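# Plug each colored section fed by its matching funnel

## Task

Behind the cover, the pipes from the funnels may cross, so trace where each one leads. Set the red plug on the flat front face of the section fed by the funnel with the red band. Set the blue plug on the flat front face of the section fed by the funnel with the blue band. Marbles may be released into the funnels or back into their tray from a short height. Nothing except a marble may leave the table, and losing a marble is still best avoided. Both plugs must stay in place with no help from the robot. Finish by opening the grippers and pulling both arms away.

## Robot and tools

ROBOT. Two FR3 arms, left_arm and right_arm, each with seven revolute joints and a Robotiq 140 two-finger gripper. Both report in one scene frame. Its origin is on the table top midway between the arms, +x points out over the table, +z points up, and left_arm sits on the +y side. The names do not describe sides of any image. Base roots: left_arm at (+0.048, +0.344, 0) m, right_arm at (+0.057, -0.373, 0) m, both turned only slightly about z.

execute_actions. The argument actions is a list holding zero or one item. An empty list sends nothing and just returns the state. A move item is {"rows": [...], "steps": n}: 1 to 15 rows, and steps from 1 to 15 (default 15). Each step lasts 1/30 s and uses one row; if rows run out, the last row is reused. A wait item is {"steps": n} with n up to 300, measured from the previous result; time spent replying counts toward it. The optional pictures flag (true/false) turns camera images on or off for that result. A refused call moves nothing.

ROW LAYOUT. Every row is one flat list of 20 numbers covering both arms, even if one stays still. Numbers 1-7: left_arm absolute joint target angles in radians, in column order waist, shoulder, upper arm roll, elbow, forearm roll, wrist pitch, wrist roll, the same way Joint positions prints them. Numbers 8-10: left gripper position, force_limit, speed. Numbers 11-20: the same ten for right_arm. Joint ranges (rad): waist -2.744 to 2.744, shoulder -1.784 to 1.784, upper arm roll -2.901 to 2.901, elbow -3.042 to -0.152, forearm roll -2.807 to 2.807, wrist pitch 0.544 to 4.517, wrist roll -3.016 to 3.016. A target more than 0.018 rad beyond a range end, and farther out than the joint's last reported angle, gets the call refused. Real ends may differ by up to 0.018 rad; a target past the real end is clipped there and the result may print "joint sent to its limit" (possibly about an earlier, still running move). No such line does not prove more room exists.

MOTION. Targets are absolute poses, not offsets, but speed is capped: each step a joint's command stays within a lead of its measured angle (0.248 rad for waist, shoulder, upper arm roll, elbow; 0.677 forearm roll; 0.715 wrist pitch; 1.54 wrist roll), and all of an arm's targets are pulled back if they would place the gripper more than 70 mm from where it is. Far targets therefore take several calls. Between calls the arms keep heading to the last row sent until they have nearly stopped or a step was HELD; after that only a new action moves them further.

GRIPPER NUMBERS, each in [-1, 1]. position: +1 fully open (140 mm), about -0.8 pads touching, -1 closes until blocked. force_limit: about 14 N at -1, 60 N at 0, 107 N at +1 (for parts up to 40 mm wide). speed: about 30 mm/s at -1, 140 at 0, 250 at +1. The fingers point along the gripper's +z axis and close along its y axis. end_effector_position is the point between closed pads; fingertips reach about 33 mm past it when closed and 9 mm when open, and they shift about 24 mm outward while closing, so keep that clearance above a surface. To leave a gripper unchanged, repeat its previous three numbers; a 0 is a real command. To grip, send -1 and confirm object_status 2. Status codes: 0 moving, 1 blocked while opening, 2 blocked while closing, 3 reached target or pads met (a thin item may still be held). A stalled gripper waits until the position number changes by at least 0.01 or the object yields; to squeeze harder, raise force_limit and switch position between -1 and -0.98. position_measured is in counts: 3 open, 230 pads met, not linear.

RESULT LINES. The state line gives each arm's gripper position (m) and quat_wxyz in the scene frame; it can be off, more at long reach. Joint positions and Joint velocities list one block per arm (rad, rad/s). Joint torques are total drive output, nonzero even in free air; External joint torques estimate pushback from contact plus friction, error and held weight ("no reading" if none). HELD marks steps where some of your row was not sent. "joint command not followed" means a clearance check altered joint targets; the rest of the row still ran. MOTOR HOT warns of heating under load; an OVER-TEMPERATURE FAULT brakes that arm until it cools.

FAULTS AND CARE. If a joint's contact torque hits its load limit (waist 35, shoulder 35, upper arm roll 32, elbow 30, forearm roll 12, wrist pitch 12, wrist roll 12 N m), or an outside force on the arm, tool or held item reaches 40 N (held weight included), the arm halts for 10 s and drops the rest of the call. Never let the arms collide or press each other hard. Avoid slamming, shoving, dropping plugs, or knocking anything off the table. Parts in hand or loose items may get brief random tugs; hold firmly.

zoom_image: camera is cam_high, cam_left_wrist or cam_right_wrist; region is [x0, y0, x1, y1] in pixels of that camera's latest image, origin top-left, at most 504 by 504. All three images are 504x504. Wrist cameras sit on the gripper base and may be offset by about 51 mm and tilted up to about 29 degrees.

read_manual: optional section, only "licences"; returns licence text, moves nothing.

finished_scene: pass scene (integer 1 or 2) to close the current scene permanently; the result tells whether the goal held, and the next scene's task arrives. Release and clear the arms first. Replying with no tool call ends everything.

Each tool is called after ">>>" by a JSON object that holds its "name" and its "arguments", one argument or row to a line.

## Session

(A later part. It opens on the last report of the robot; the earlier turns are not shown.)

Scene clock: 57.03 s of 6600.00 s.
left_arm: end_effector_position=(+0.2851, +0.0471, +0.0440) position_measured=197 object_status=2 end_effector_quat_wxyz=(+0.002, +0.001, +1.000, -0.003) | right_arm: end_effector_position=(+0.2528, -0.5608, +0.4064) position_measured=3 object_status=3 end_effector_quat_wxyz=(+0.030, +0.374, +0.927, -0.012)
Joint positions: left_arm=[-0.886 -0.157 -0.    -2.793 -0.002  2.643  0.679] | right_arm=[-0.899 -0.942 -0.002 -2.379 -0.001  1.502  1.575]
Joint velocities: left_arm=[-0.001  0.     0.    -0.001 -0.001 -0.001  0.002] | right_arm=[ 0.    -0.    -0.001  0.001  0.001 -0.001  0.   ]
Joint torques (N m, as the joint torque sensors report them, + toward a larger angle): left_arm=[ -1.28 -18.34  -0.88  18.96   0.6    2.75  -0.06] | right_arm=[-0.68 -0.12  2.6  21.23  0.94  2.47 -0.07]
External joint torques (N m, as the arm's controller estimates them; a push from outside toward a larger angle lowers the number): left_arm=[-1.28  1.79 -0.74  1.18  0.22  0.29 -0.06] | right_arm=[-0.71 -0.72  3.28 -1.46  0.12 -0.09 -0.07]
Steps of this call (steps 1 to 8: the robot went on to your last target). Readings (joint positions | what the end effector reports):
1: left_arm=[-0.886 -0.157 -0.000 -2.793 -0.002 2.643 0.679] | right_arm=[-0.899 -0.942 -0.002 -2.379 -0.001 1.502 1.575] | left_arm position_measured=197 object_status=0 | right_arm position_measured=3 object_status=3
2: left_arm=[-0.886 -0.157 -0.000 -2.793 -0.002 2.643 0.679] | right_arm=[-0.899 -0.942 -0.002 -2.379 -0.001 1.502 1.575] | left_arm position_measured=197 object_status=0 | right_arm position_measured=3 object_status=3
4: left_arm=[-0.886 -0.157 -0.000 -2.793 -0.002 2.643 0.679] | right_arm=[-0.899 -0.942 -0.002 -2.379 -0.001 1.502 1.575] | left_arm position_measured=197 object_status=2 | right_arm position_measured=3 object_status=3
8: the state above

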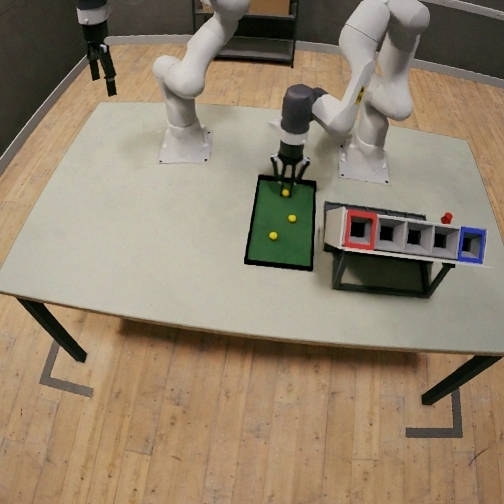

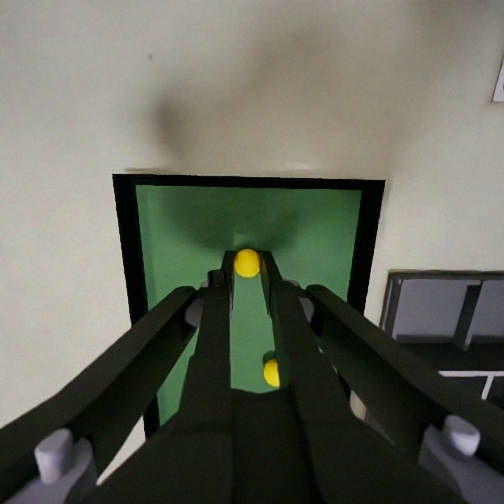

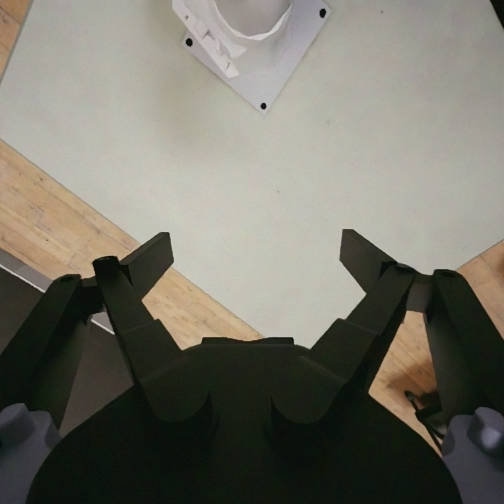

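>>> {"name": "execute_actions", "arguments": {
  "actions": [
    {"rows":[[-0.888,-0.4,0,-2.68,0,2.3,0.675,-1,-0.5,-0.3,-0.9,-0.943,0,-2.38,0,1.5,1.571,1,0,0]],"steps":10}
  ],
  "pictures": false
}}

>>> {"name": "execute_actions", "arguments": {
  "actions": [
    {"rows":[[-0.6,-0.7,0,-2.05,0,1.4,1.0,-1,-0.5,-0.3,-0.9,-0.943,0,-2.38,0,1.5,1.571,1,0,0]],"steps":15}
  ],
  "pictures": false
}}

>>> {"name": "execute_actions", "arguments": {
  "actions": [
    {"steps":25}
  ],
  "pictures": false
}}

>>> {"name": "execute_actions", "arguments": {
  "actions": [
    {"rows":[[-0.3,-0.3,0,-1.65,0,1.4,1.26,-1,-0.5,-0.3,-0.9,-0.943,0,-2.38,0,1.5,1.571,1,0,0]],"steps":15}
  ],
  "pictures": false
}}

>>> {"name": "execute_actions", "arguments": {
  "actions": [
    {"steps":20}
  ]
}}

Scene clock: 63.53 s of 6600.00 s.
left_arm: end_effector_position=(+0.3064, +0.0202, +0.1609) position_measured=197 object_status=2 end_effector_quat_wxyz=(+0.027, +0.002, +0.999, -0.035) | right_arm: end_effector_position=(+0.2528, -0.5608, +0.4064) position_measured=3 object_status=3 end_effector_quat_wxyz=(+0.030, +0.374, +0.927, -0.012)
Joint positions: left_arm=[-0.886 -0.401 -0.    -2.676 -0.002  2.363  0.679] | right_arm=[-0.899 -0.942 -0.002 -2.379 -0.001  1.502  1.575]
Joint velocities: left_arm=[-0.001  0.001 -0.001 -0.02   0.    -0.362 -0.001] | right_arm=[ 0.     0.001 -0.     0.001  0.001  0.001  0.001]
Joint torques (N m, as the joint torque sensors report them, + toward a larger angle): left_arm=[ -0.82 -16.11  -0.96  24.11   0.81   2.28  -0.12] | right_arm=[ 0.71 -0.07  1.78 20.8   0.84  2.38 -0.08]
External joint torques (N m, as the arm's controller estimates them; a push from outside toward a larger angle lowers the number): left_arm=[-0.8  -1.32 -0.58  2.24  0.21 -0.33 -0.11] | right_arm=[ 0.71 -0.67  2.51 -1.93  0.02 -0.19 -0.08]
Steps of this call (steps 1 to 15: the robot went on to your last target; steps 16 to 90: nothing new was sent; then 3.17 s passed at rest; steps 91 to 100: all 10 steps of this action). Readings (joint positions | what the end effector reports):
91: left_arm=[-0.886 -0.180 -0.000 -2.786 -0.002 2.600 0.679] | right_arm=[-0.899 -0.942 -0.002 -2.379 -0.001 1.502 1.575] | left_arm position_measured=197 object_status=2 | right_arm position_measured=3 object_status=3
92: left_arm=[-0.886 -0.223 -0.000 -2.770 -0.002 2.560 0.679] | right_arm=[-0.899 -0.942 -0.002 -2.379 -0.001 1.502 1.575] | left_arm position_measured=197 object_status=2 | right_arm position_measured=3 object_status=3
94: left_arm=[-0.886 -0.312 -0.000 -2.724 -0.002 2.483 0.679] | right_arm=[-0.899 -0.942 -0.002 -2.379 -0.001 1.502 1.575] | left_arm position_measured=197 object_status=2 | right_arm position_measured=3 object_status=3
98: left_arm=[-0.886 -0.397 -0.000 -2.676 -0.002 2.391 0.679] | right_arm=[-0.899 -0.942 -0.002 -2.379 -0.001 1.502 1.575] | left_arm position_measured=197 object_status=2 | right_arm position_measured=3 object_status=3
100: the state above

Scene clock: 64.03 s of 6600.00 s.
left_arm: end_effector_position=(+0.3609, +0.1118, +0.4411) position_measured=197 object_status=2 end_effector_quat_wxyz=(+0.068, -0.046, +0.995, -0.056) | right_arm: end_effector_position=(+0.2528, -0.5608, +0.4064) position_measured=3 object_status=3 end_effector_quat_wxyz=(+0.030, +0.374, +0.927, -0.012)
Joint positions: left_arm=[-0.627 -0.666  0.    -2.173 -0.002  1.683  0.842] | right_arm=[-0.899 -0.942 -0.002 -2.379 -0.001  1.502  1.575]
Joint velocities: left_arm=[ 0.22  -0.329  0.004  1.147  0.002 -1.144  0.368] | right_arm=[-0.    -0.     0.     0.     0.001  0.001  0.001]
Joint torques (N m, as the joint torque sensors report them, + toward a larger angle): left_arm=[ 0.09 -3.69 -0.84 18.81  0.96  1.2   0.43] | right_arm=[-0.16  0.46  1.1  20.65  0.9   2.39 -0.06]
External joint torques (N m, as the arm's controller estimates them; a push from outside toward a larger angle lowers the number): left_arm=[ 1.4   0.35  0.57  3.29  0.28 -0.62  0.43] | right_arm=[-0.13 -0.13  1.86 -2.08  0.09 -0.18 -0.06]
Steps of this call (steps 1 to 15: all 15 steps of this action). Readings (joint positions | what the end effector reports):
1: left_arm=[-0.865 -0.411 -0.008 -2.662 -0.002 2.313 0.690] | right_arm=[-0.899 -0.942 -0.002 -2.379 -0.001 1.502 1.575] | left_arm position_measured=197 object_status=2 | right_arm position_measured=3 object_status=3
2: left_arm=[-0.838 -0.434 -0.008 -2.639 -0.002 2.264 0.702] | right_arm=[-0.899 -0.942 -0.002 -2.379 -0.001 1.502 1.575] | left_arm position_measured=197 object_status=2 | right_arm position_measured=3 object_status=3
4: left_arm=[-0.785 -0.487 -0.006 -2.583 -0.002 2.172 0.723] | right_arm=[-0.899 -0.942 -0.002 -2.379 -0.001 1.502 1.575] | left_arm position_measured=197 object_status=2 | right_arm position_measured=3 object_status=3
8: left_arm=[-0.706 -0.576 -0.002 -2.456 -0.002 1.982 0.764] | right_arm=[-0.899 -0.942 -0.002 -2.379 -0.001 1.502 1.575] | left_arm position_measured=197 object_status=2 | right_arm position_measured=3 object_status=3
15: the state above

Scene clock: 64.87 s of 6600.00 s.
left_arm: end_effector_position=(+0.3101, +0.1593, +0.4793) position_measured=197 object_status=2 end_effector_quat_wxyz=(+0.022, +0.014, +1.000, -0.016) | right_arm: end_effector_position=(+0.2528, -0.5608, +0.4064) position_measured=3 object_status=3 end_effector_quat_wxyz=(+0.030, +0.374, +0.927, -0.012)
Joint positions: left_arm=[-0.602 -0.702  0.    -2.051 -0.002  1.405  0.986] | right_arm=[-0.899 -0.942 -0.002 -2.379 -0.001  1.502  1.575]
Joint velocities: left_arm=[ 0.001  0.001  0.001  0.001  0.001 -0.012  0.033] | right_arm=[ 0.    -0.    -0.001  0.    -0.001 -0.    -0.002]
Joint torques (N m, as the joint torque sensors report them, + toward a larger angle): left_arm=[ 1.4  -3.8  -1.09 24.25  1.01  2.23  0.23] | right_arm=[-0.16 -0.02  2.03 21.65  0.85  2.36 -0.08]
External joint torques (N m, as the arm's controller estimates them; a push from outside toward a larger angle lowers the number): left_arm=[ 1.35  1.82 -0.61  2.3   0.23 -0.35  0.23] | right_arm=[-0.14 -0.62  2.8  -1.06  0.03 -0.2  -0.07]
Steps of this call (steps 1 to 25: the robot went on to your last target). Readings (joint positions | what the end effector reports):
1: left_arm=[-0.620 -0.677 0.000 -2.136 -0.002 1.641 0.856] | right_arm=[-0.899 -0.942 -0.002 -2.379 -0.001 1.502 1.575] | left_arm position_measured=197 object_status=2 | right_arm position_measured=3 object_status=3
2: left_arm=[-0.614 -0.687 0.000 -2.104 -0.002 1.599 0.870] | right_arm=[-0.899 -0.942 -0.002 -2.379 -0.001 1.502 1.575] | left_arm position_measured=197 object_status=2 | right_arm position_measured=3 object_status=3
4: left_arm=[-0.607 -0.703 0.000 -2.067 -0.002 1.537 0.895] | right_arm=[-0.899 -0.942 -0.002 -2.379 -0.001 1.502 1.575] | left_arm position_measured=197 object_status=2 | right_arm position_measured=3 object_status=3
8: left_arm=[-0.603 -0.706 0.000 -2.051 -0.002 1.464 0.931] | right_arm=[-0.899 -0.942 -0.002 -2.379 -0.001 1.502 1.575] | left_arm position_measured=197 object_status=2 | right_arm position_measured=3 object_status=3
25: the state above

Scene clock: 65.37 s of 6600.00 s.
left_arm: end_effector_position=(+0.4720, +0.2076, +0.5056) position_measured=197 object_status=2 end_effector_quat_wxyz=(+0.019, -0.035, +0.999, -0.008) | right_arm: end_effector_position=(+0.2528, -0.5608, +0.4063) position_measured=3 object_status=3 end_effector_quat_wxyz=(+0.030, +0.374, +0.927, -0.012)
Joint positions: left_arm=[-0.303 -0.297  0.003 -1.657 -0.002  1.402  1.19 ] | right_arm=[-0.899 -0.942 -0.002 -2.379 -0.001  1.502  1.575]
Joint velocities: left_arm=[ 0.01  -0.016 -0.011  0.079  0.001 -0.     0.221] | right_arm=[ 0.    -0.001 -0.    -0.001 -0.001  0.    -0.001]
Joint torques (N m, as the joint torque sensors report them, + toward a larger angle): left_arm=[  1.47 -19.26  -1.81  24.2    1.04   2.25   0.29] | right_arm=[-0.46  0.47  1.34 21.1   0.89  2.5  -0.01]
External joint torques (N m, as the arm's controller estimates them; a push from outside toward a larger angle lowers the number): left_arm=[ 1.73 -0.48 -1.2   2.85  0.32 -0.18  0.3 ] | right_arm=[-0.45 -0.05  2.07 -1.63  0.08 -0.06 -0.01]
Steps of this call (steps 1 to 15: all 15 steps of this action). Readings (joint positions | what the end effector reports):
1: left_arm=[-0.565 -0.673 -0.009 -2.011 -0.005 1.394 1.002] | right_arm=[-0.899 -0.942 -0.002 -2.379 -0.001 1.502 1.575] | left_arm position_measured=197 object_status=2 | right_arm position_measured=3 object_status=3
2: left_arm=[-0.521 -0.631 -0.012 -1.961 -0.005 1.396 1.016] | right_arm=[-0.899 -0.942 -0.002 -2.379 -0.001 1.502 1.575] | left_arm position_measured=197 object_status=2 | right_arm position_measured=3 object_status=3
4: left_arm=[-0.443 -0.540 -0.009 -1.862 -0.004 1.397 1.045] | right_arm=[-0.899 -0.942 -0.002 -2.379 -0.001 1.502 1.575] | left_arm position_measured=197 object_status=2 | right_arm position_measured=3 object_status=3
8: left_arm=[-0.334 -0.355 -0.001 -1.699 -0.003 1.401 1.114] | right_arm=[-0.899 -0.942 -0.002 -2.379 -0.001 1.502 1.575] | left_arm position_measured=197 object_status=2 | right_arm position_measured=3 object_status=3
15: the state above

Scene clock: 66.03 s of 6600.00 s.
left_arm: end_effector_position=(+0.4724, +0.2070, +0.5089) position_measured=197 object_status=2 end_effector_quat_wxyz=(+0.023, -0.005, +1.000, -0.009) | right_arm: end_effector_position=(+0.2528, -0.5608, +0.4063) position_measured=3 object_status=3 end_effector_quat_wxyz=(+0.030, +0.374, +0.927, -0.012)
Joint positions: left_arm=[-0.302 -0.299  0.002 -1.652 -0.002  1.402  1.249] | right_arm=[-0.899 -0.942 -0.002 -2.379 -0.001  1.502  1.575]
Joint velocities: left_arm=[ 0.001  0.001 -0.001  0.     0.001  0.     0.023] | right_arm=[ 0.001 -0.001 -0.001  0.001 -0.001  0.     0.001]
Joint torques (N m, as the joint torque sensors report them, + toward a larger angle): left_arm=[  1.58 -20.39  -1.2   24.07   1.16   2.3    0.18] | right_arm=[-0.73 -0.12  1.57 21.56  0.89  2.51  0.  ]
External joint torques (N m, as the arm's controller estimates them; a push from outside toward a larger angle lowers the number): left_arm=[ 1.55 -1.3  -0.96  2.23  0.37 -0.24  0.18] | right_arm=[-0.72 -0.62  2.31 -1.2   0.07 -0.05  0.01]
Steps of this call (steps 1 to 20: the robot went on to your last target). Readings (joint positions | what the end effector reports):
1: left_arm=[-0.303 -0.298 0.003 -1.655 -0.002 1.402 1.197] | right_arm=[-0.899 -0.942 -0.002 -2.379 -0.001 1.502 1.575] | left_arm position_measured=197 object_status=2 | right_arm position_measured=3 object_status=3
2: left_arm=[-0.302 -0.298 0.002 -1.654 -0.002 1.402 1.203] | right_arm=[-0.899 -0.942 -0.002 -2.379 -0.001 1.502 1.575] | left_arm position_measured=197 object_status=2 | right_arm position_measured=3 object_status=3
4: left_arm=[-0.302 -0.299 0.002 -1.652 -0.002 1.402 1.213] | right_arm=[-0.899 -0.942 -0.002 -2.379 -0.001 1.502 1.575] | left_arm position_measured=197 object_status=2 | right_arm position_measured=3 object_status=3
8: left_arm=[-0.302 -0.299 0.002 -1.652 -0.002 1.402 1.228] | right_arm=[-0.899 -0.942 -0.002 -2.379 -0.001 1.502 1.575] | left_arm position_measured=197 object_status=2 | right_arm position_measured=3 object_status=3
20: the state above

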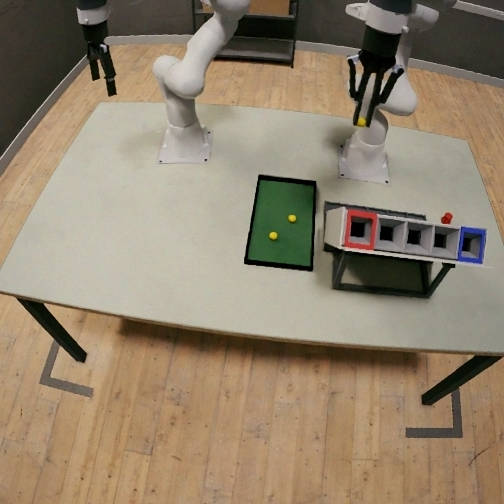

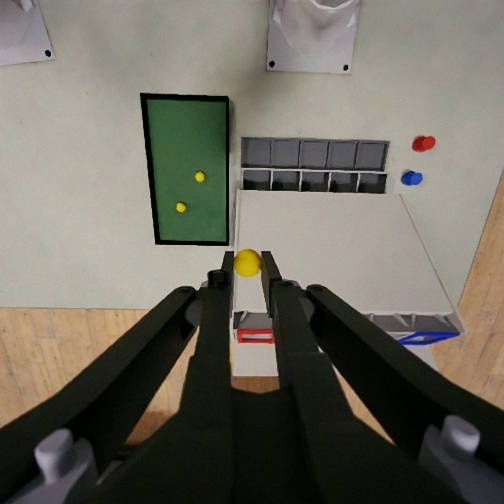

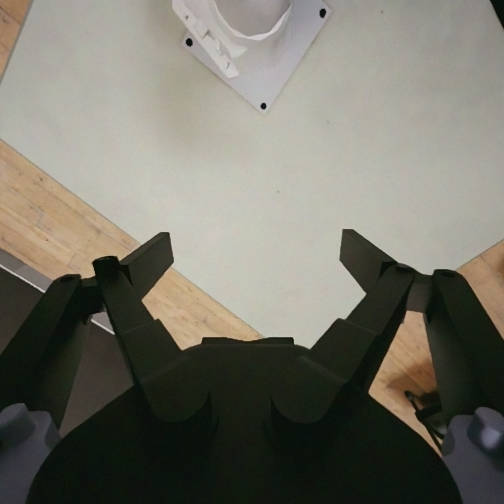

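>>> {"name": "execute_actions", "arguments": {
  "actions": [
    {"rows":[[-0.185,0.433,0,-1.003,0,1.436,1.376,-1,-0.5,-0.3,-0.9,-0.943,0,-2.38,0,1.5,1.571,1,0,0]],"steps":15}
  ],
  "pictures": false
}}

>>> {"name": "execute_actions", "arguments": {
  "actions": [
    {"steps":25}
  ]
}}

Scene clock: 70.73 s of 6600.00 s.
left_arm: end_effector_position=(+0.6922, +0.2141, +0.4018) position_measured=197 object_status=2 end_effector_quat_wxyz=(-0.004, -0.017, +1.000, -0.000) | right_arm: end_effector_position=(+0.2528, -0.5608, +0.4063) position_measured=3 object_status=3 end_effector_quat_wxyz=(+0.030, +0.374, +0.927, -0.012)
Joint positions: left_arm=[-0.188  0.412  0.001 -1.029 -0.003  1.432  1.338] | right_arm=[-0.899 -0.942 -0.002 -2.379 -0.001  1.502  1.575]
Joint velocities: left_arm=[ 0.016  0.691 -0.     0.064 -0.001 -0.001  0.111] | right_arm=[ 0.    -0.001  0.     0.    -0.001 -0.001  0.002]
Joint torques (N m, as the joint torque sensors report them, + toward a larger angle): left_arm=[  0.31 -66.15  -0.52  35.71   1.21   3.01   0.35] | right_arm=[-0.31 -0.3   1.99 20.93  0.89  2.43 -0.06]
External joint torques (N m, as the arm's controller estimates them; a push from outside toward a larger angle lowers the number): left_arm=[ 0.73  0.   -0.73  2.85  0.26  0.23  0.34] | right_arm=[-0.31 -0.78  2.69 -1.84  0.08 -0.13 -0.06]
Steps of this call (steps 1 to 30: the robot went on to your last target; steps 31 to 90: nothing new was sent; then 1.20 s passed at rest; steps 91 to 105: all 15 steps of this action). Readings (joint positions | what the end effector reports):
91: left_arm=[-0.285 -0.267 -0.006 -1.604 -0.003 1.393 1.263] | right_arm=[-0.899 -0.942 -0.002 -2.379 -0.001 1.502 1.575] | left_arm position_measured=197 object_status=2 | right_arm position_measured=3 object_status=3
92: left_arm=[-0.266 -0.223 -0.007 -1.547 -0.003 1.399 1.270] | right_arm=[-0.899 -0.942 -0.002 -2.379 -0.001 1.502 1.575] | left_arm position_measured=197 object_status=2 | right_arm position_measured=3 object_status=3
94: left_arm=[-0.234 -0.122 -0.005 -1.431 -0.003 1.408 1.284] | right_arm=[-0.899 -0.942 -0.002 -2.379 -0.001 1.502 1.575] | left_arm position_measured=197 object_status=2 | right_arm position_measured=3 object_status=3
98: left_arm=[-0.199 0.114 -0.000 -1.177 -0.003 1.421 1.309] | right_arm=[-0.899 -0.942 -0.002 -2.379 -0.001 1.502 1.575] | left_arm position_measured=197 object_status=2 | right_arm position_measured=3 object_status=3
105: the state above

Scene clock: 71.57 s of 6600.00 s.
left_arm: end_effector_position=(+0.6987, +0.2134, +0.4000) position_measured=197 object_status=2 end_effector_quat_wxyz=(-0.001, -0.002, +1.000, -0.001) | right_arm: end_effector_position=(+0.2528, -0.5608, +0.4063) position_measured=3 object_status=3 end_effector_quat_wxyz=(+0.030, +0.374, +0.927, -0.012)
Joint positions: left_arm=[-0.187  0.433  0.001 -1.003 -0.003  1.434  1.37 ] | right_arm=[-0.899 -0.942 -0.002 -2.379 -0.001  1.502  1.575]
Joint velocities: left_arm=[-0.001  0.001 -0.     0.001 -0.     0.     0.007] | right_arm=[-0.001  0.001  0.001  0.    -0.    -0.001 -0.003]
Joint torques (N m, as the joint torque sensors report them, + toward a larger angle): left_arm=[  1.35 -44.65  -1.15  23.87   1.33   2.75   0.39] | right_arm=[-0.2   0.41  1.45 21.6   0.98  2.45  0.03]
External joint torques (N m, as the arm's controller estimates them; a push from outside toward a larger angle lowers the number): left_arm=[ 1.26 -0.8  -1.59  1.41  0.53  0.34  0.39] | right_arm=[-0.21 -0.11  2.12 -1.15  0.16 -0.11  0.03]
Steps of this call (steps 1 to 25: the robot went on to your last target). Readings (joint positions | what the end effector reports):
1: left_arm=[-0.188 0.431 0.001 -1.027 -0.003 1.432 1.342] | right_arm=[-0.899 -0.942 -0.002 -2.379 -0.001 1.502 1.575] | left_arm position_measured=197 object_status=2 | right_arm position_measured=3 object_status=3
2: left_arm=[-0.187 0.442 0.001 -1.026 -0.003 1.432 1.345] | right_arm=[-0.899 -0.942 -0.002 -2.379 -0.001 1.502 1.575] | left_arm position_measured=197 object_status=2 | right_arm position_measured=3 object_status=3
4: left_arm=[-0.187 0.449 0.001 -1.021 -0.003 1.432 1.350] | right_arm=[-0.899 -0.942 -0.002 -2.379 -0.001 1.502 1.575] | left_arm position_measured=197 object_status=2 | right_arm position_measured=3 object_status=3
8: left_arm=[-0.187 0.439 0.001 -1.008 -0.003 1.433 1.358] | right_arm=[-0.899 -0.942 -0.002 -2.379 -0.001 1.502 1.575] | left_arm position_measured=197 object_status=2 | right_arm position_measured=3 object_status=3
25: the state above

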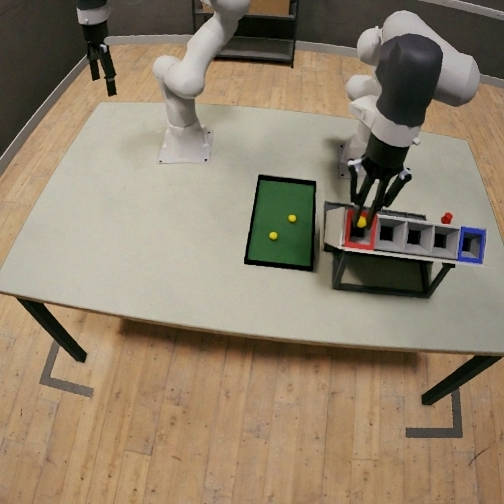

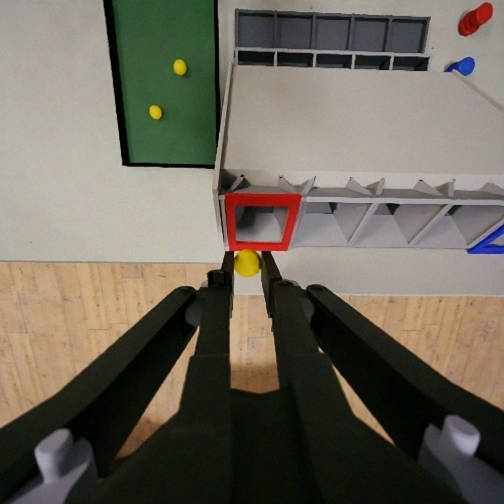

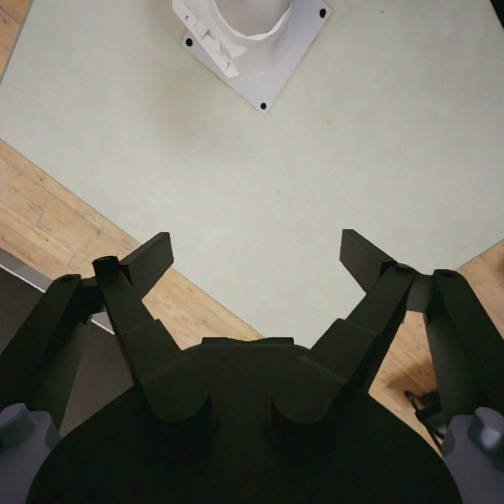

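>>> {"name": "execute_actions", "arguments": {
  "actions": [
    {"rows":[[-0.18,0.39,0,-1.08,0,1.5,1.39,-1,-0.5,-0.3,-0.9,-0.943,0,-2.38,0,1.5,1.571,1,0,0],[-0.175,0.35,0,-1.16,0,1.55,1.39,-1,-0.5,-0.3,-0.9,-0.943,0,-2.38,0,1.5,1.571,1,0,0],[-0.17,0.31,0,-1.24,0,1.592,1.39,-1,-0.5,-0.3,-0.9,-0.943,0,-2.38,0,1.5,1.571,1,0,0],[-0.168,0.279,0,-1.313,0,1.592,1.39,-1,-0.5,-0.3,-0.9,-0.943,0,-2.38,0,1.5,1.571,1,0,0]],"steps":15}
  ],
  "pictures": false
}}

>>> {"name": "execute_actions", "arguments": {
  "actions": [
    {"steps":10}
  ]
}}

Scene clock: 77.40 s of 6600.00 s.
left_arm: end_effector_position=(+0.6738, +0.2295, +0.3677) position_measured=197 object_status=2 end_effector_quat_wxyz=(-0.007, -0.004, +1.000, -0.000) | right_arm: end_effector_position=(+0.2527, -0.5608, +0.4063) position_measured=3 object_status=3 end_effector_quat_wxyz=(+0.030, +0.374, +0.927, -0.012)
Joint positions: left_arm=[-0.17   0.283  0.    -1.31  -0.003  1.579  1.383] | right_arm=[-0.899 -0.942 -0.002 -2.379 -0.001  1.502  1.575]
Joint velocities: left_arm=[-0.    -0.013 -0.    -0.013  0.     0.062  0.009] | right_arm=[-0.002 -0.002  0.001  0.001  0.    -0.001  0.002]
Joint torques (N m, as the joint torque sensors report them, + toward a larger angle): left_arm=[  0.81 -43.32  -0.37  23.74   1.39   2.72   0.38] | right_arm=[-1.33 -0.24  1.25 21.65  0.91  2.49  0.04]
External joint torques (N m, as the arm's controller estimates them; a push from outside toward a larger angle lowers the number): left_arm=[ 0.81 -2.67 -0.63  0.09  0.58  0.34  0.38] | right_arm=[-1.29 -0.67  1.99 -1.17  0.1  -0.08  0.05]
Steps of this call (steps 1 to 15: the robot went on to your last target; steps 16 to 90: nothing new was sent; then 2.33 s passed at rest; steps 91 to 105: all 15 steps of this action). Readings (joint positions | what the end effector reports):
91: left_arm=[-0.186 0.422 0.000 -1.025 -0.003 1.445 1.373] | right_arm=[-0.899 -0.942 -0.002 -2.379 -0.001 1.502 1.575] | left_arm position_measured=197 object_status=2 | right_arm position_measured=3 object_status=3
92: left_arm=[-0.185 0.401 -0.000 -1.067 -0.003 1.464 1.375] | right_arm=[-0.899 -0.942 -0.002 -2.379 -0.001 1.502 1.575] | left_arm position_measured=197 object_status=2 | right_arm position_measured=3 object_status=3
94: left_arm=[-0.178 0.343 -0.001 -1.181 -0.003 1.506 1.377] | right_arm=[-0.899 -0.942 -0.002 -2.379 -0.001 1.502 1.575] | left_arm position_measured=197 object_status=2 | right_arm position_measured=3 object_status=3
98: left_arm=[-0.170 0.292 0.000 -1.287 -0.003 1.549 1.380] | right_arm=[-0.899 -0.942 -0.002 -2.379 -0.001 1.502 1.575] | left_arm position_measured=197 object_status=2 | right_arm position_measured=3 object_status=3
105: the state above

Scene clock: 77.73 s of 6600.00 s.
left_arm: end_effector_position=(+0.6763, +0.2291, +0.3687) position_measured=197 object_status=2 end_effector_quat_wxyz=(-0.003, -0.003, +1.000, -0.001) | right_arm: end_effector_position=(+0.2527, -0.5608, +0.4063) position_measured=3 object_status=3 end_effector_quat_wxyz=(+0.030, +0.374, +0.927, -0.012)
Joint positions: left_arm=[-0.17   0.281  0.    -1.311 -0.003  1.588  1.385] | right_arm=[-0.899 -0.942 -0.002 -2.379 -0.001  1.502  1.575]
Joint velocities: left_arm=[ 0.001  0.001 -0.001  0.002 -0.001  0.009  0.001] | right_arm=[ 0.     0.    -0.    -0.001 -0.001 -0.001  0.001]
Joint torques (N m, as the joint torque sensors report them, + toward a larger angle): left_arm=[  0.69 -42.88  -0.91  24.3    1.34   2.75   0.34] | right_arm=[-0.7  -0.11  1.36 21.29  0.89  2.53 -0.1 ]
External joint torques (N m, as the arm's controller estimates them; a push from outside toward a larger angle lowers the number): left_arm=[ 0.65 -2.11 -1.19  0.57  0.53  0.33  0.34] | right_arm=[-0.73 -0.69  2.06 -1.42  0.07 -0.03 -0.09]
Steps of this call (steps 1 to 10: the robot went on to your last target). Readings (joint positions | what the end effector reports):
1: left_arm=[-0.170 0.282 0.000 -1.311 -0.003 1.581 1.384] | right_arm=[-0.899 -0.942 -0.002 -2.379 -0.001 1.502 1.575] | left_arm position_measured=197 object_status=2 | right_arm position_measured=3 object_status=3
2: left_arm=[-0.170 0.282 0.000 -1.311 -0.003 1.582 1.384] | right_arm=[-0.899 -0.942 -0.002 -2.379 -0.001 1.502 1.575] | left_arm position_measured=197 object_status=2 | right_arm position_measured=3 object_status=3
4: left_arm=[-0.170 0.282 0.000 -1.311 -0.003 1.585 1.384] | right_arm=[-0.899 -0.942 -0.002 -2.379 -0.001 1.502 1.575] | left_arm position_measured=197 object_status=2 | right_arm position_measured=3 object_status=3
8: left_arm=[-0.170 0.281 0.000 -1.311 -0.003 1.587 1.385] | right_arm=[-0.899 -0.942 -0.002 -2.379 -0.001 1.502 1.575] | left_arm position_measured=197 object_status=2 | right_arm position_measured=3 object_status=3
10: the state above

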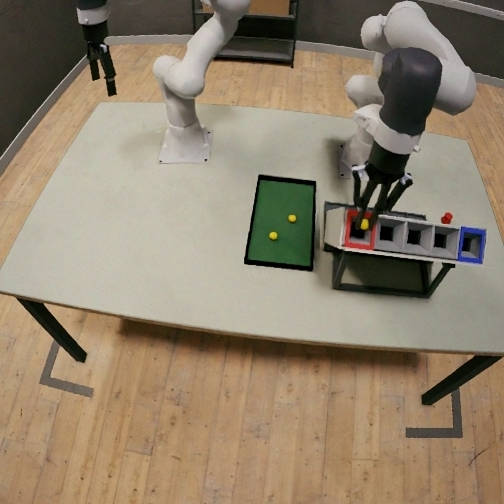

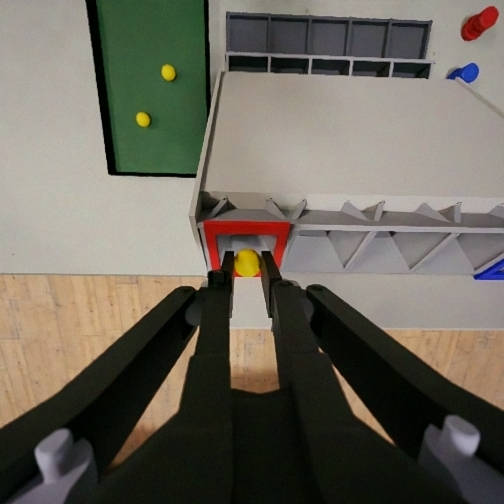

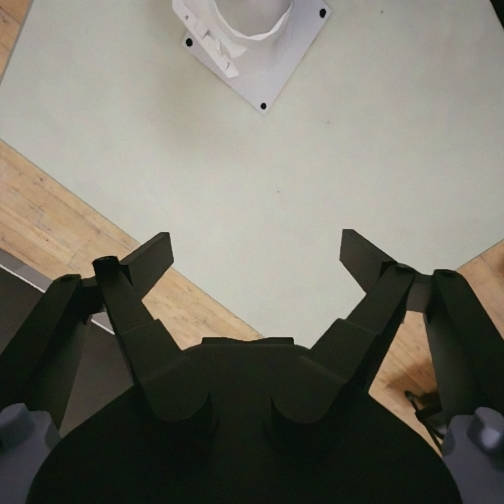

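>>> {"name": "execute_actions", "arguments": {
  "actions": [
    {"rows":[[-0.168,0.279,0,-1.313,0,1.592,1.39,-0.2,-0.5,0,-0.9,-0.943,0,-2.38,0,1.5,1.571,1,0,0]],"steps":12}
  ],
  "pictures": false
}}

>>> {"name": "execute_actions", "arguments": {
  "actions": [
    {"rows":[[-0.2,0.15,0,-1.36,0,1.55,1.3,-0.2,-0.5,0,-0.9,-0.943,0,-2.38,0,1.5,1.571,1,0,0],[-0.2,0.15,0,-1.36,0,1.55,1.3,-0.2,-0.5,0,-0.9,-0.943,0,-2.38,0,1.5,1.571,1,0,0],[-0.3,0.0,0,-1.5,0,1.55,1.2,-0.2,-0.5,0,-0.9,-0.943,0,-2.38,0,1.5,1.571,1,0,0],[-0.3,0.0,0,-1.5,0,1.55,1.2,-0.2,-0.5,0,-0.9,-0.943,0,-2.38,0,1.5,1.571,1,0,0],[-0.3,0.0,0,-1.5,0,1.55,1.2,-0.2,-0.5,0,-0.9,-0.943,0,-2.38,0,1.5,1.571,1,0,0],[-0.642,-0.3,0,-1.85,0,1.55,0.92,-0.2,-0.5,0,-0.9,-0.943,0,-2.38,0,1.5,1.571,1,0,0]],"steps":15}
  ],
  "pictures": false
}}

>>> {"name": "execute_actions", "arguments": {
  "actions": [
    {"steps":20}
  ]
}}

>>> {"name": "execute_actions", "arguments": {
  "actions": [
    {"rows":[[-0.642,-0.18,0,-2.527,0,2.347,0.92,0,-0.5,0,-0.9,-0.943,0,-2.38,0,1.5,1.571,1,0,0]],"steps":15}
  ],
  "pictures": false
}}

>>> {"name": "execute_actions", "arguments": {
  "actions": [
    {"steps":25}
  ]
}}

Scene clock: 85.63 s of 6600.00 s.
left_arm: end_effector_position=(+0.6768, +0.2290, +0.3687) position_measured=154 object_status=0 end_effector_quat_wxyz=(-0.002, -0.003, +1.000, -0.001) | right_arm: end_effector_position=(+0.2527, -0.5608, +0.4063) position_measured=3 object_status=3 end_effector_quat_wxyz=(+0.030, +0.374, +0.927, -0.012)
Joint positions: left_arm=[-0.17   0.281  0.    -1.312 -0.003  1.589  1.386] | right_arm=[-0.899 -0.942 -0.002 -2.379 -0.001  1.502  1.575]
Joint velocities: left_arm=[-0.001  0.    -0.001  0.     0.     0.     0.001] | right_arm=[ 0.001  0.002  0.001 -0.001  0.002 -0.     0.   ]
Joint torques (N m, as the joint torque sensors report them, + toward a larger angle): left_arm=[  0.54 -42.02  -0.22  24.93   1.34   2.87   0.32] | right_arm=[-0.93  0.43  1.95 21.82  0.93  2.51 -0.05]
External joint torques (N m, as the arm's controller estimates them; a push from outside toward a larger angle lowers the number): left_arm=[ 0.6  -1.4  -0.43  1.32  0.54  0.47  0.32] | right_arm=[-0.97 -0.3   2.59 -0.78  0.1  -0.04 -0.05]
Steps of this call (steps 1 to 30: the robot went on to your last target; steps 31 to 90: nothing new was sent; then 4.50 s passed at rest; steps 91 to 102: all 12 steps of this action). Readings (joint positions | what the end effector reports):
91: left_arm=[-0.170 0.281 0.000 -1.312 -0.003 1.589 1.386] | right_arm=[-0.899 -0.942 -0.002 -2.379 -0.001 1.502 1.575] | left_arm position_measured=197 object_status=0 | right_arm position_measured=3 object_status=3
92: left_arm=[-0.170 0.281 0.000 -1.312 -0.003 1.589 1.386] | right_arm=[-0.899 -0.942 -0.002 -2.379 -0.001 1.502 1.575] | left_arm position_measured=195 object_status=0 | right_arm position_measured=3 object_status=3
94: left_arm=[-0.170 0.281 0.000 -1.312 -0.003 1.589 1.386] | right_arm=[-0.899 -0.942 -0.002 -2.379 -0.001 1.502 1.575] | left_arm position_measured=175 object_status=0 | right_arm position_measured=3 object_status=3
98: left_arm=[-0.170 0.281 0.000 -1.312 -0.003 1.589 1.386] | right_arm=[-0.899 -0.942 -0.002 -2.379 -0.001 1.502 1.575] | left_arm position_measured=154 object_status=0 | right_arm position_measured=3 object_status=3
102: the state above

Scene clock: 86.13 s of 6600.00 s.
left_arm: end_effector_position=(+0.4501, +0.0761, +0.4384) position_measured=154 object_status=3 end_effector_quat_wxyz=(+0.010, +0.085, +0.996, -0.006) | right_arm: end_effector_position=(+0.2527, -0.5608, +0.4063) position_measured=3 object_status=3 end_effector_quat_wxyz=(+0.030, +0.374, +0.927, -0.012)
Joint positions: left_arm=[-0.574 -0.234 -0.002 -1.771 -0.002  1.561  1.155] | right_arm=[-0.899 -0.942 -0.002 -2.379 -0.001  1.502  1.575]
Joint velocities: left_arm=[-0.929 -0.9   -0.116 -0.992  0.    -0.093 -0.766] | right_arm=[-0.    -0.    -0.    -0.001 -0.001  0.    -0.   ]
Joint torques (N m, as the joint torque sensors report them, + toward a larger angle): left_arm=[  5.6  -18.98   5.72  26.3    1.04   3.    -0.28] | right_arm=[-0.93 -0.16  1.16 21.    0.93  2.39 -0.04]
External joint torques (N m, as the arm's controller estimates them; a push from outside toward a larger angle lowers the number): left_arm=[-1.12 -1.91 -1.82  0.4  -0.19 -0.47 -0.28] | right_arm=[-0.94 -0.67  1.83 -1.76  0.11 -0.18 -0.04]
Steps of this call (steps 1 to 15: all 15 steps of this action). Readings (joint positions | what the end effector reports):
1: left_arm=[-0.174 0.263 0.003 -1.334 -0.003 1.584 1.378] | right_arm=[-0.899 -0.942 -0.002 -2.379 -0.001 1.502 1.575] | left_arm position_measured=154 object_status=0 | right_arm position_measured=3 object_status=3
2: left_arm=[-0.180 0.238 0.003 -1.350 -0.003 1.576 1.370] | right_arm=[-0.899 -0.942 -0.002 -2.379 -0.001 1.502 1.575] | left_arm position_measured=154 object_status=3 | right_arm position_measured=3 object_status=3
4: left_arm=[-0.214 0.159 0.009 -1.406 -0.002 1.572 1.350] | right_arm=[-0.899 -0.942 -0.002 -2.379 -0.001 1.502 1.575] | left_arm position_measured=154 object_status=3 | right_arm position_measured=3 object_status=3
8: left_arm=[-0.328 0.005 0.009 -1.520 -0.002 1.568 1.288] | right_arm=[-0.899 -0.942 -0.002 -2.379 -0.001 1.502 1.575] | left_arm position_measured=154 object_status=3 | right_arm position_measured=3 object_status=3
15: the state above

Scene clock: 86.80 s of 6600.00 s.
left_arm: end_effector_position=(+0.4108, +0.0665, +0.4315) position_measured=154 object_status=3 end_effector_quat_wxyz=(+0.001, +0.015, +1.000, -0.001) | right_arm: end_effector_position=(+0.2527, -0.5608, +0.4063) position_measured=3 object_status=3 end_effector_quat_wxyz=(+0.030, +0.374, +0.927, -0.012)
Joint positions: left_arm=[-0.64  -0.298 -0.002 -1.848 -0.002  1.553  0.95 ] | right_arm=[-0.899 -0.942 -0.002 -2.379 -0.001  1.502  1.575]
Joint velocities: left_arm=[ 0.     0.001 -0.    -0.    -0.     0.    -0.086] | right_arm=[-0.    -0.001  0.001  0.    -0.    -0.     0.003]
Joint torques (N m, as the joint torque sensors report them, + toward a larger angle): left_arm=[ -1.29 -20.86   0.72  24.11   0.93   2.1   -0.23] | right_arm=[-0.29 -0.31  2.07 21.53  0.81  2.5  -0.03]
External joint torques (N m, as the arm's controller estimates them; a push from outside toward a larger angle lowers the number): left_arm=[-1.34 -0.05  0.91  0.62  0.13 -0.35 -0.23] | right_arm=[-0.27 -0.83  2.78 -1.22  0.   -0.06 -0.03]
Steps of this call (steps 1 to 20: the robot went on to your last target). Readings (joint positions | what the end effector reports):
1: left_arm=[-0.600 -0.259 -0.007 -1.797 -0.002 1.558 1.131] | right_arm=[-0.899 -0.942 -0.002 -2.379 -0.001 1.502 1.575] | left_arm position_measured=154 object_status=3 | right_arm position_measured=3 object_status=3
2: left_arm=[-0.618 -0.276 -0.010 -1.814 -0.002 1.557 1.110] | right_arm=[-0.899 -0.942 -0.002 -2.379 -0.001 1.502 1.575] | left_arm position_measured=154 object_status=3 | right_arm position_measured=3 object_status=3
4: left_arm=[-0.635 -0.293 -0.011 -1.831 -0.002 1.555 1.073] | right_arm=[-0.899 -0.942 -0.002 -2.379 -0.001 1.502 1.575] | left_arm position_measured=154 object_status=3 | right_arm position_measured=3 object_status=3
8: left_arm=[-0.640 -0.298 -0.005 -1.845 -0.002 1.553 1.020] | right_arm=[-0.899 -0.942 -0.002 -2.379 -0.001 1.502 1.575] | left_arm position_measured=154 object_status=3 | right_arm position_measured=3 object_status=3
20: the state above

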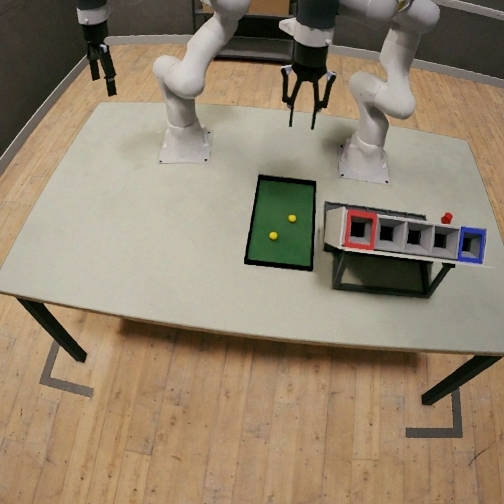

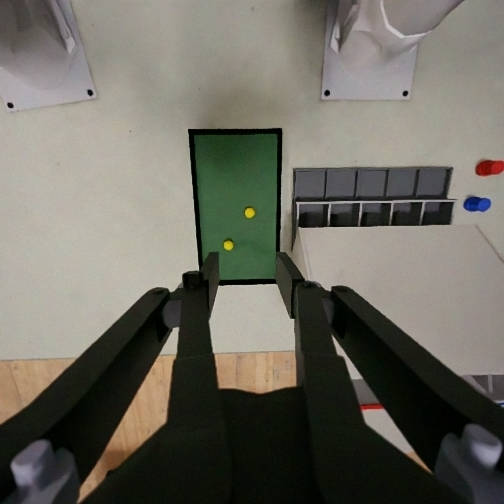

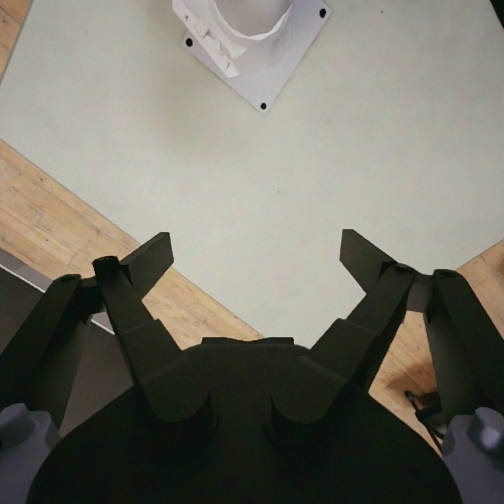

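Scene clock: 87.30 s of 6600.00 s.
left_arm: end_effector_position=(+0.3887, +0.0837, +0.1429) position_measured=129 object_status=3 end_effector_quat_wxyz=(-0.034, +0.007, +0.999, +0.025) | right_arm: end_effector_position=(+0.2527, -0.5608, +0.4063) position_measured=3 object_status=3 end_effector_quat_wxyz=(+0.030, +0.374, +0.927, -0.012)
Joint positions: left_arm=[-0.64  -0.178 -0.002 -2.468 -0.002  2.204  0.935] | right_arm=[-0.899 -0.942 -0.002 -2.379 -0.001  1.502  1.575]
Joint velocities: left_arm=[ 0.     0.203  0.003 -1.022  0.001  0.746 -0.035] | right_arm=[-0.001 -0.     0.    -0.001 -0.001  0.001 -0.   ]
Joint torques (N m, as the joint torque sensors report them, + toward a larger angle): left_arm=[ -2.08 -36.01   0.21  37.     0.89   4.93  -0.2 ] | right_arm=[-0.5   0.24  1.23 21.7   0.9   2.46 -0.01]
External joint torques (N m, as the arm's controller estimates them; a push from outside toward a larger angle lowers the number): left_arm=[-1.91  0.28  0.56  0.57  0.1   0.51 -0.2 ] | right_arm=[-0.49 -0.29  1.93 -1.03  0.09 -0.1  -0.01]
Steps of this call (steps 1 to 15: all 15 steps of this action). Readings (joint positions | what the end effector reports):
1: left_arm=[-0.640 -0.299 -0.002 -1.865 -0.002 1.594 0.949] | right_arm=[-0.899 -0.942 -0.002 -2.379 -0.001 1.502 1.575] | left_arm position_measured=154 object_status=0 | right_arm position_measured=3 object_status=3
2: left_arm=[-0.640 -0.293 -0.002 -1.888 -0.002 1.641 0.948] | right_arm=[-0.899 -0.942 -0.002 -2.379 -0.001 1.502 1.575] | left_arm position_measured=148 object_status=0 | right_arm position_measured=3 object_status=3
4: left_arm=[-0.640 -0.273 -0.002 -1.945 -0.002 1.736 0.947] | right_arm=[-0.899 -0.942 -0.002 -2.379 -0.001 1.502 1.575] | left_arm position_measured=132 object_status=0 | right_arm position_measured=3 object_status=3
8: left_arm=[-0.640 -0.229 -0.002 -2.106 -0.002 1.941 0.943] | right_arm=[-0.899 -0.942 -0.002 -2.379 -0.001 1.502 1.575] | left_arm position_measured=129 object_status=0 | right_arm position_measured=3 object_status=3
15: the state above

Scene clock: 88.13 s of 6600.00 s.
left_arm: end_effector_position=(+0.4002, +0.0751, +0.1292) position_measured=129 object_status=3 end_effector_quat_wxyz=(-0.002, +0.002, +1.000, +0.001) | right_arm: end_effector_position=(+0.2527, -0.5608, +0.4063) position_measured=3 object_status=3 end_effector_quat_wxyz=(+0.030, +0.374, +0.927, -0.012)
Joint positions: left_arm=[-0.64  -0.178 -0.001 -2.526 -0.002  2.343  0.925] | right_arm=[-0.899 -0.942 -0.002 -2.379 -0.001  1.502  1.575]
Joint velocities: left_arm=[-0.001 -0.001  0.     0.001  0.001  0.006 -0.003] | right_arm=[0.001 0.001 0.    0.001 0.001 0.    0.001]
Joint torques (N m, as the joint torque sensors report them, + toward a larger angle): left_arm=[ -1.32 -24.92  -0.18  23.56   0.8    2.96  -0.07] | right_arm=[-0.59  0.45  1.45 21.26  0.93  2.4  -0.11]
External joint torques (N m, as the arm's controller estimates them; a push from outside toward a larger angle lowers the number): left_arm=[-1.27 -1.67  0.03  1.86  0.23  0.52 -0.07] | right_arm=[-0.62 -0.17  2.12 -1.47  0.11 -0.17 -0.11]
Steps of this call (steps 1 to 25: the robot went on to your last target). Readings (joint positions | what the end effector reports):
1: left_arm=[-0.640 -0.172 -0.001 -2.495 -0.002 2.227 0.934] | right_arm=[-0.899 -0.942 -0.002 -2.379 -0.001 1.502 1.575] | left_arm position_measured=129 object_status=3 | right_arm position_measured=3 object_status=3
2: left_arm=[-0.640 -0.170 -0.001 -2.511 -0.002 2.246 0.933] | right_arm=[-0.899 -0.942 -0.002 -2.379 -0.001 1.502 1.575] | left_arm position_measured=129 object_status=3 | right_arm position_measured=3 object_status=3
4: left_arm=[-0.640 -0.170 -0.001 -2.524 -0.002 2.276 0.931] | right_arm=[-0.899 -0.942 -0.002 -2.379 -0.001 1.502 1.575] | left_arm position_measured=129 object_status=3 | right_arm position_measured=3 object_status=3
8: left_arm=[-0.640 -0.176 -0.001 -2.526 -0.002 2.313 0.928] | right_arm=[-0.899 -0.942 -0.002 -2.379 -0.001 1.502 1.575] | left_arm position_measured=129 object_status=3 | right_arm position_measured=3 object_status=3
25: the state above

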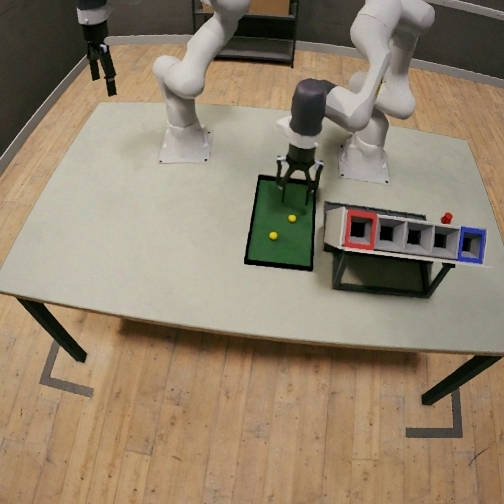

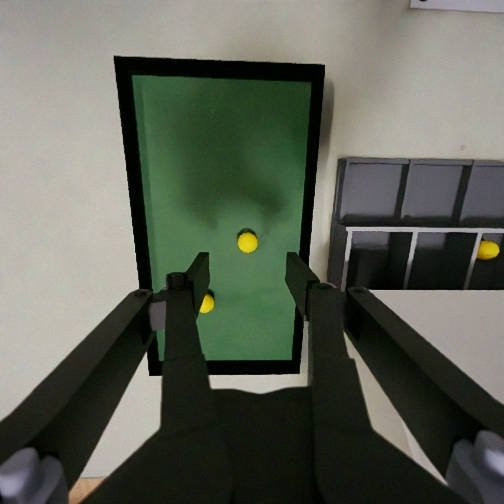

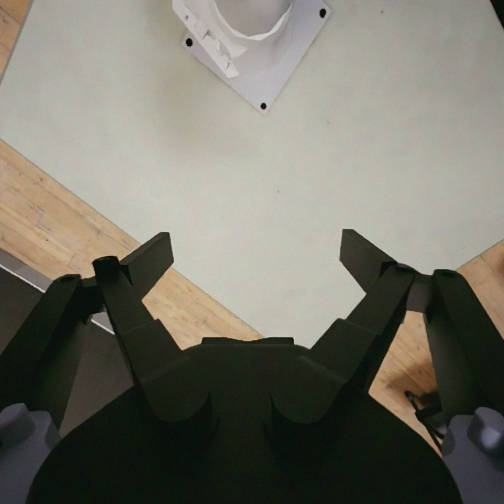

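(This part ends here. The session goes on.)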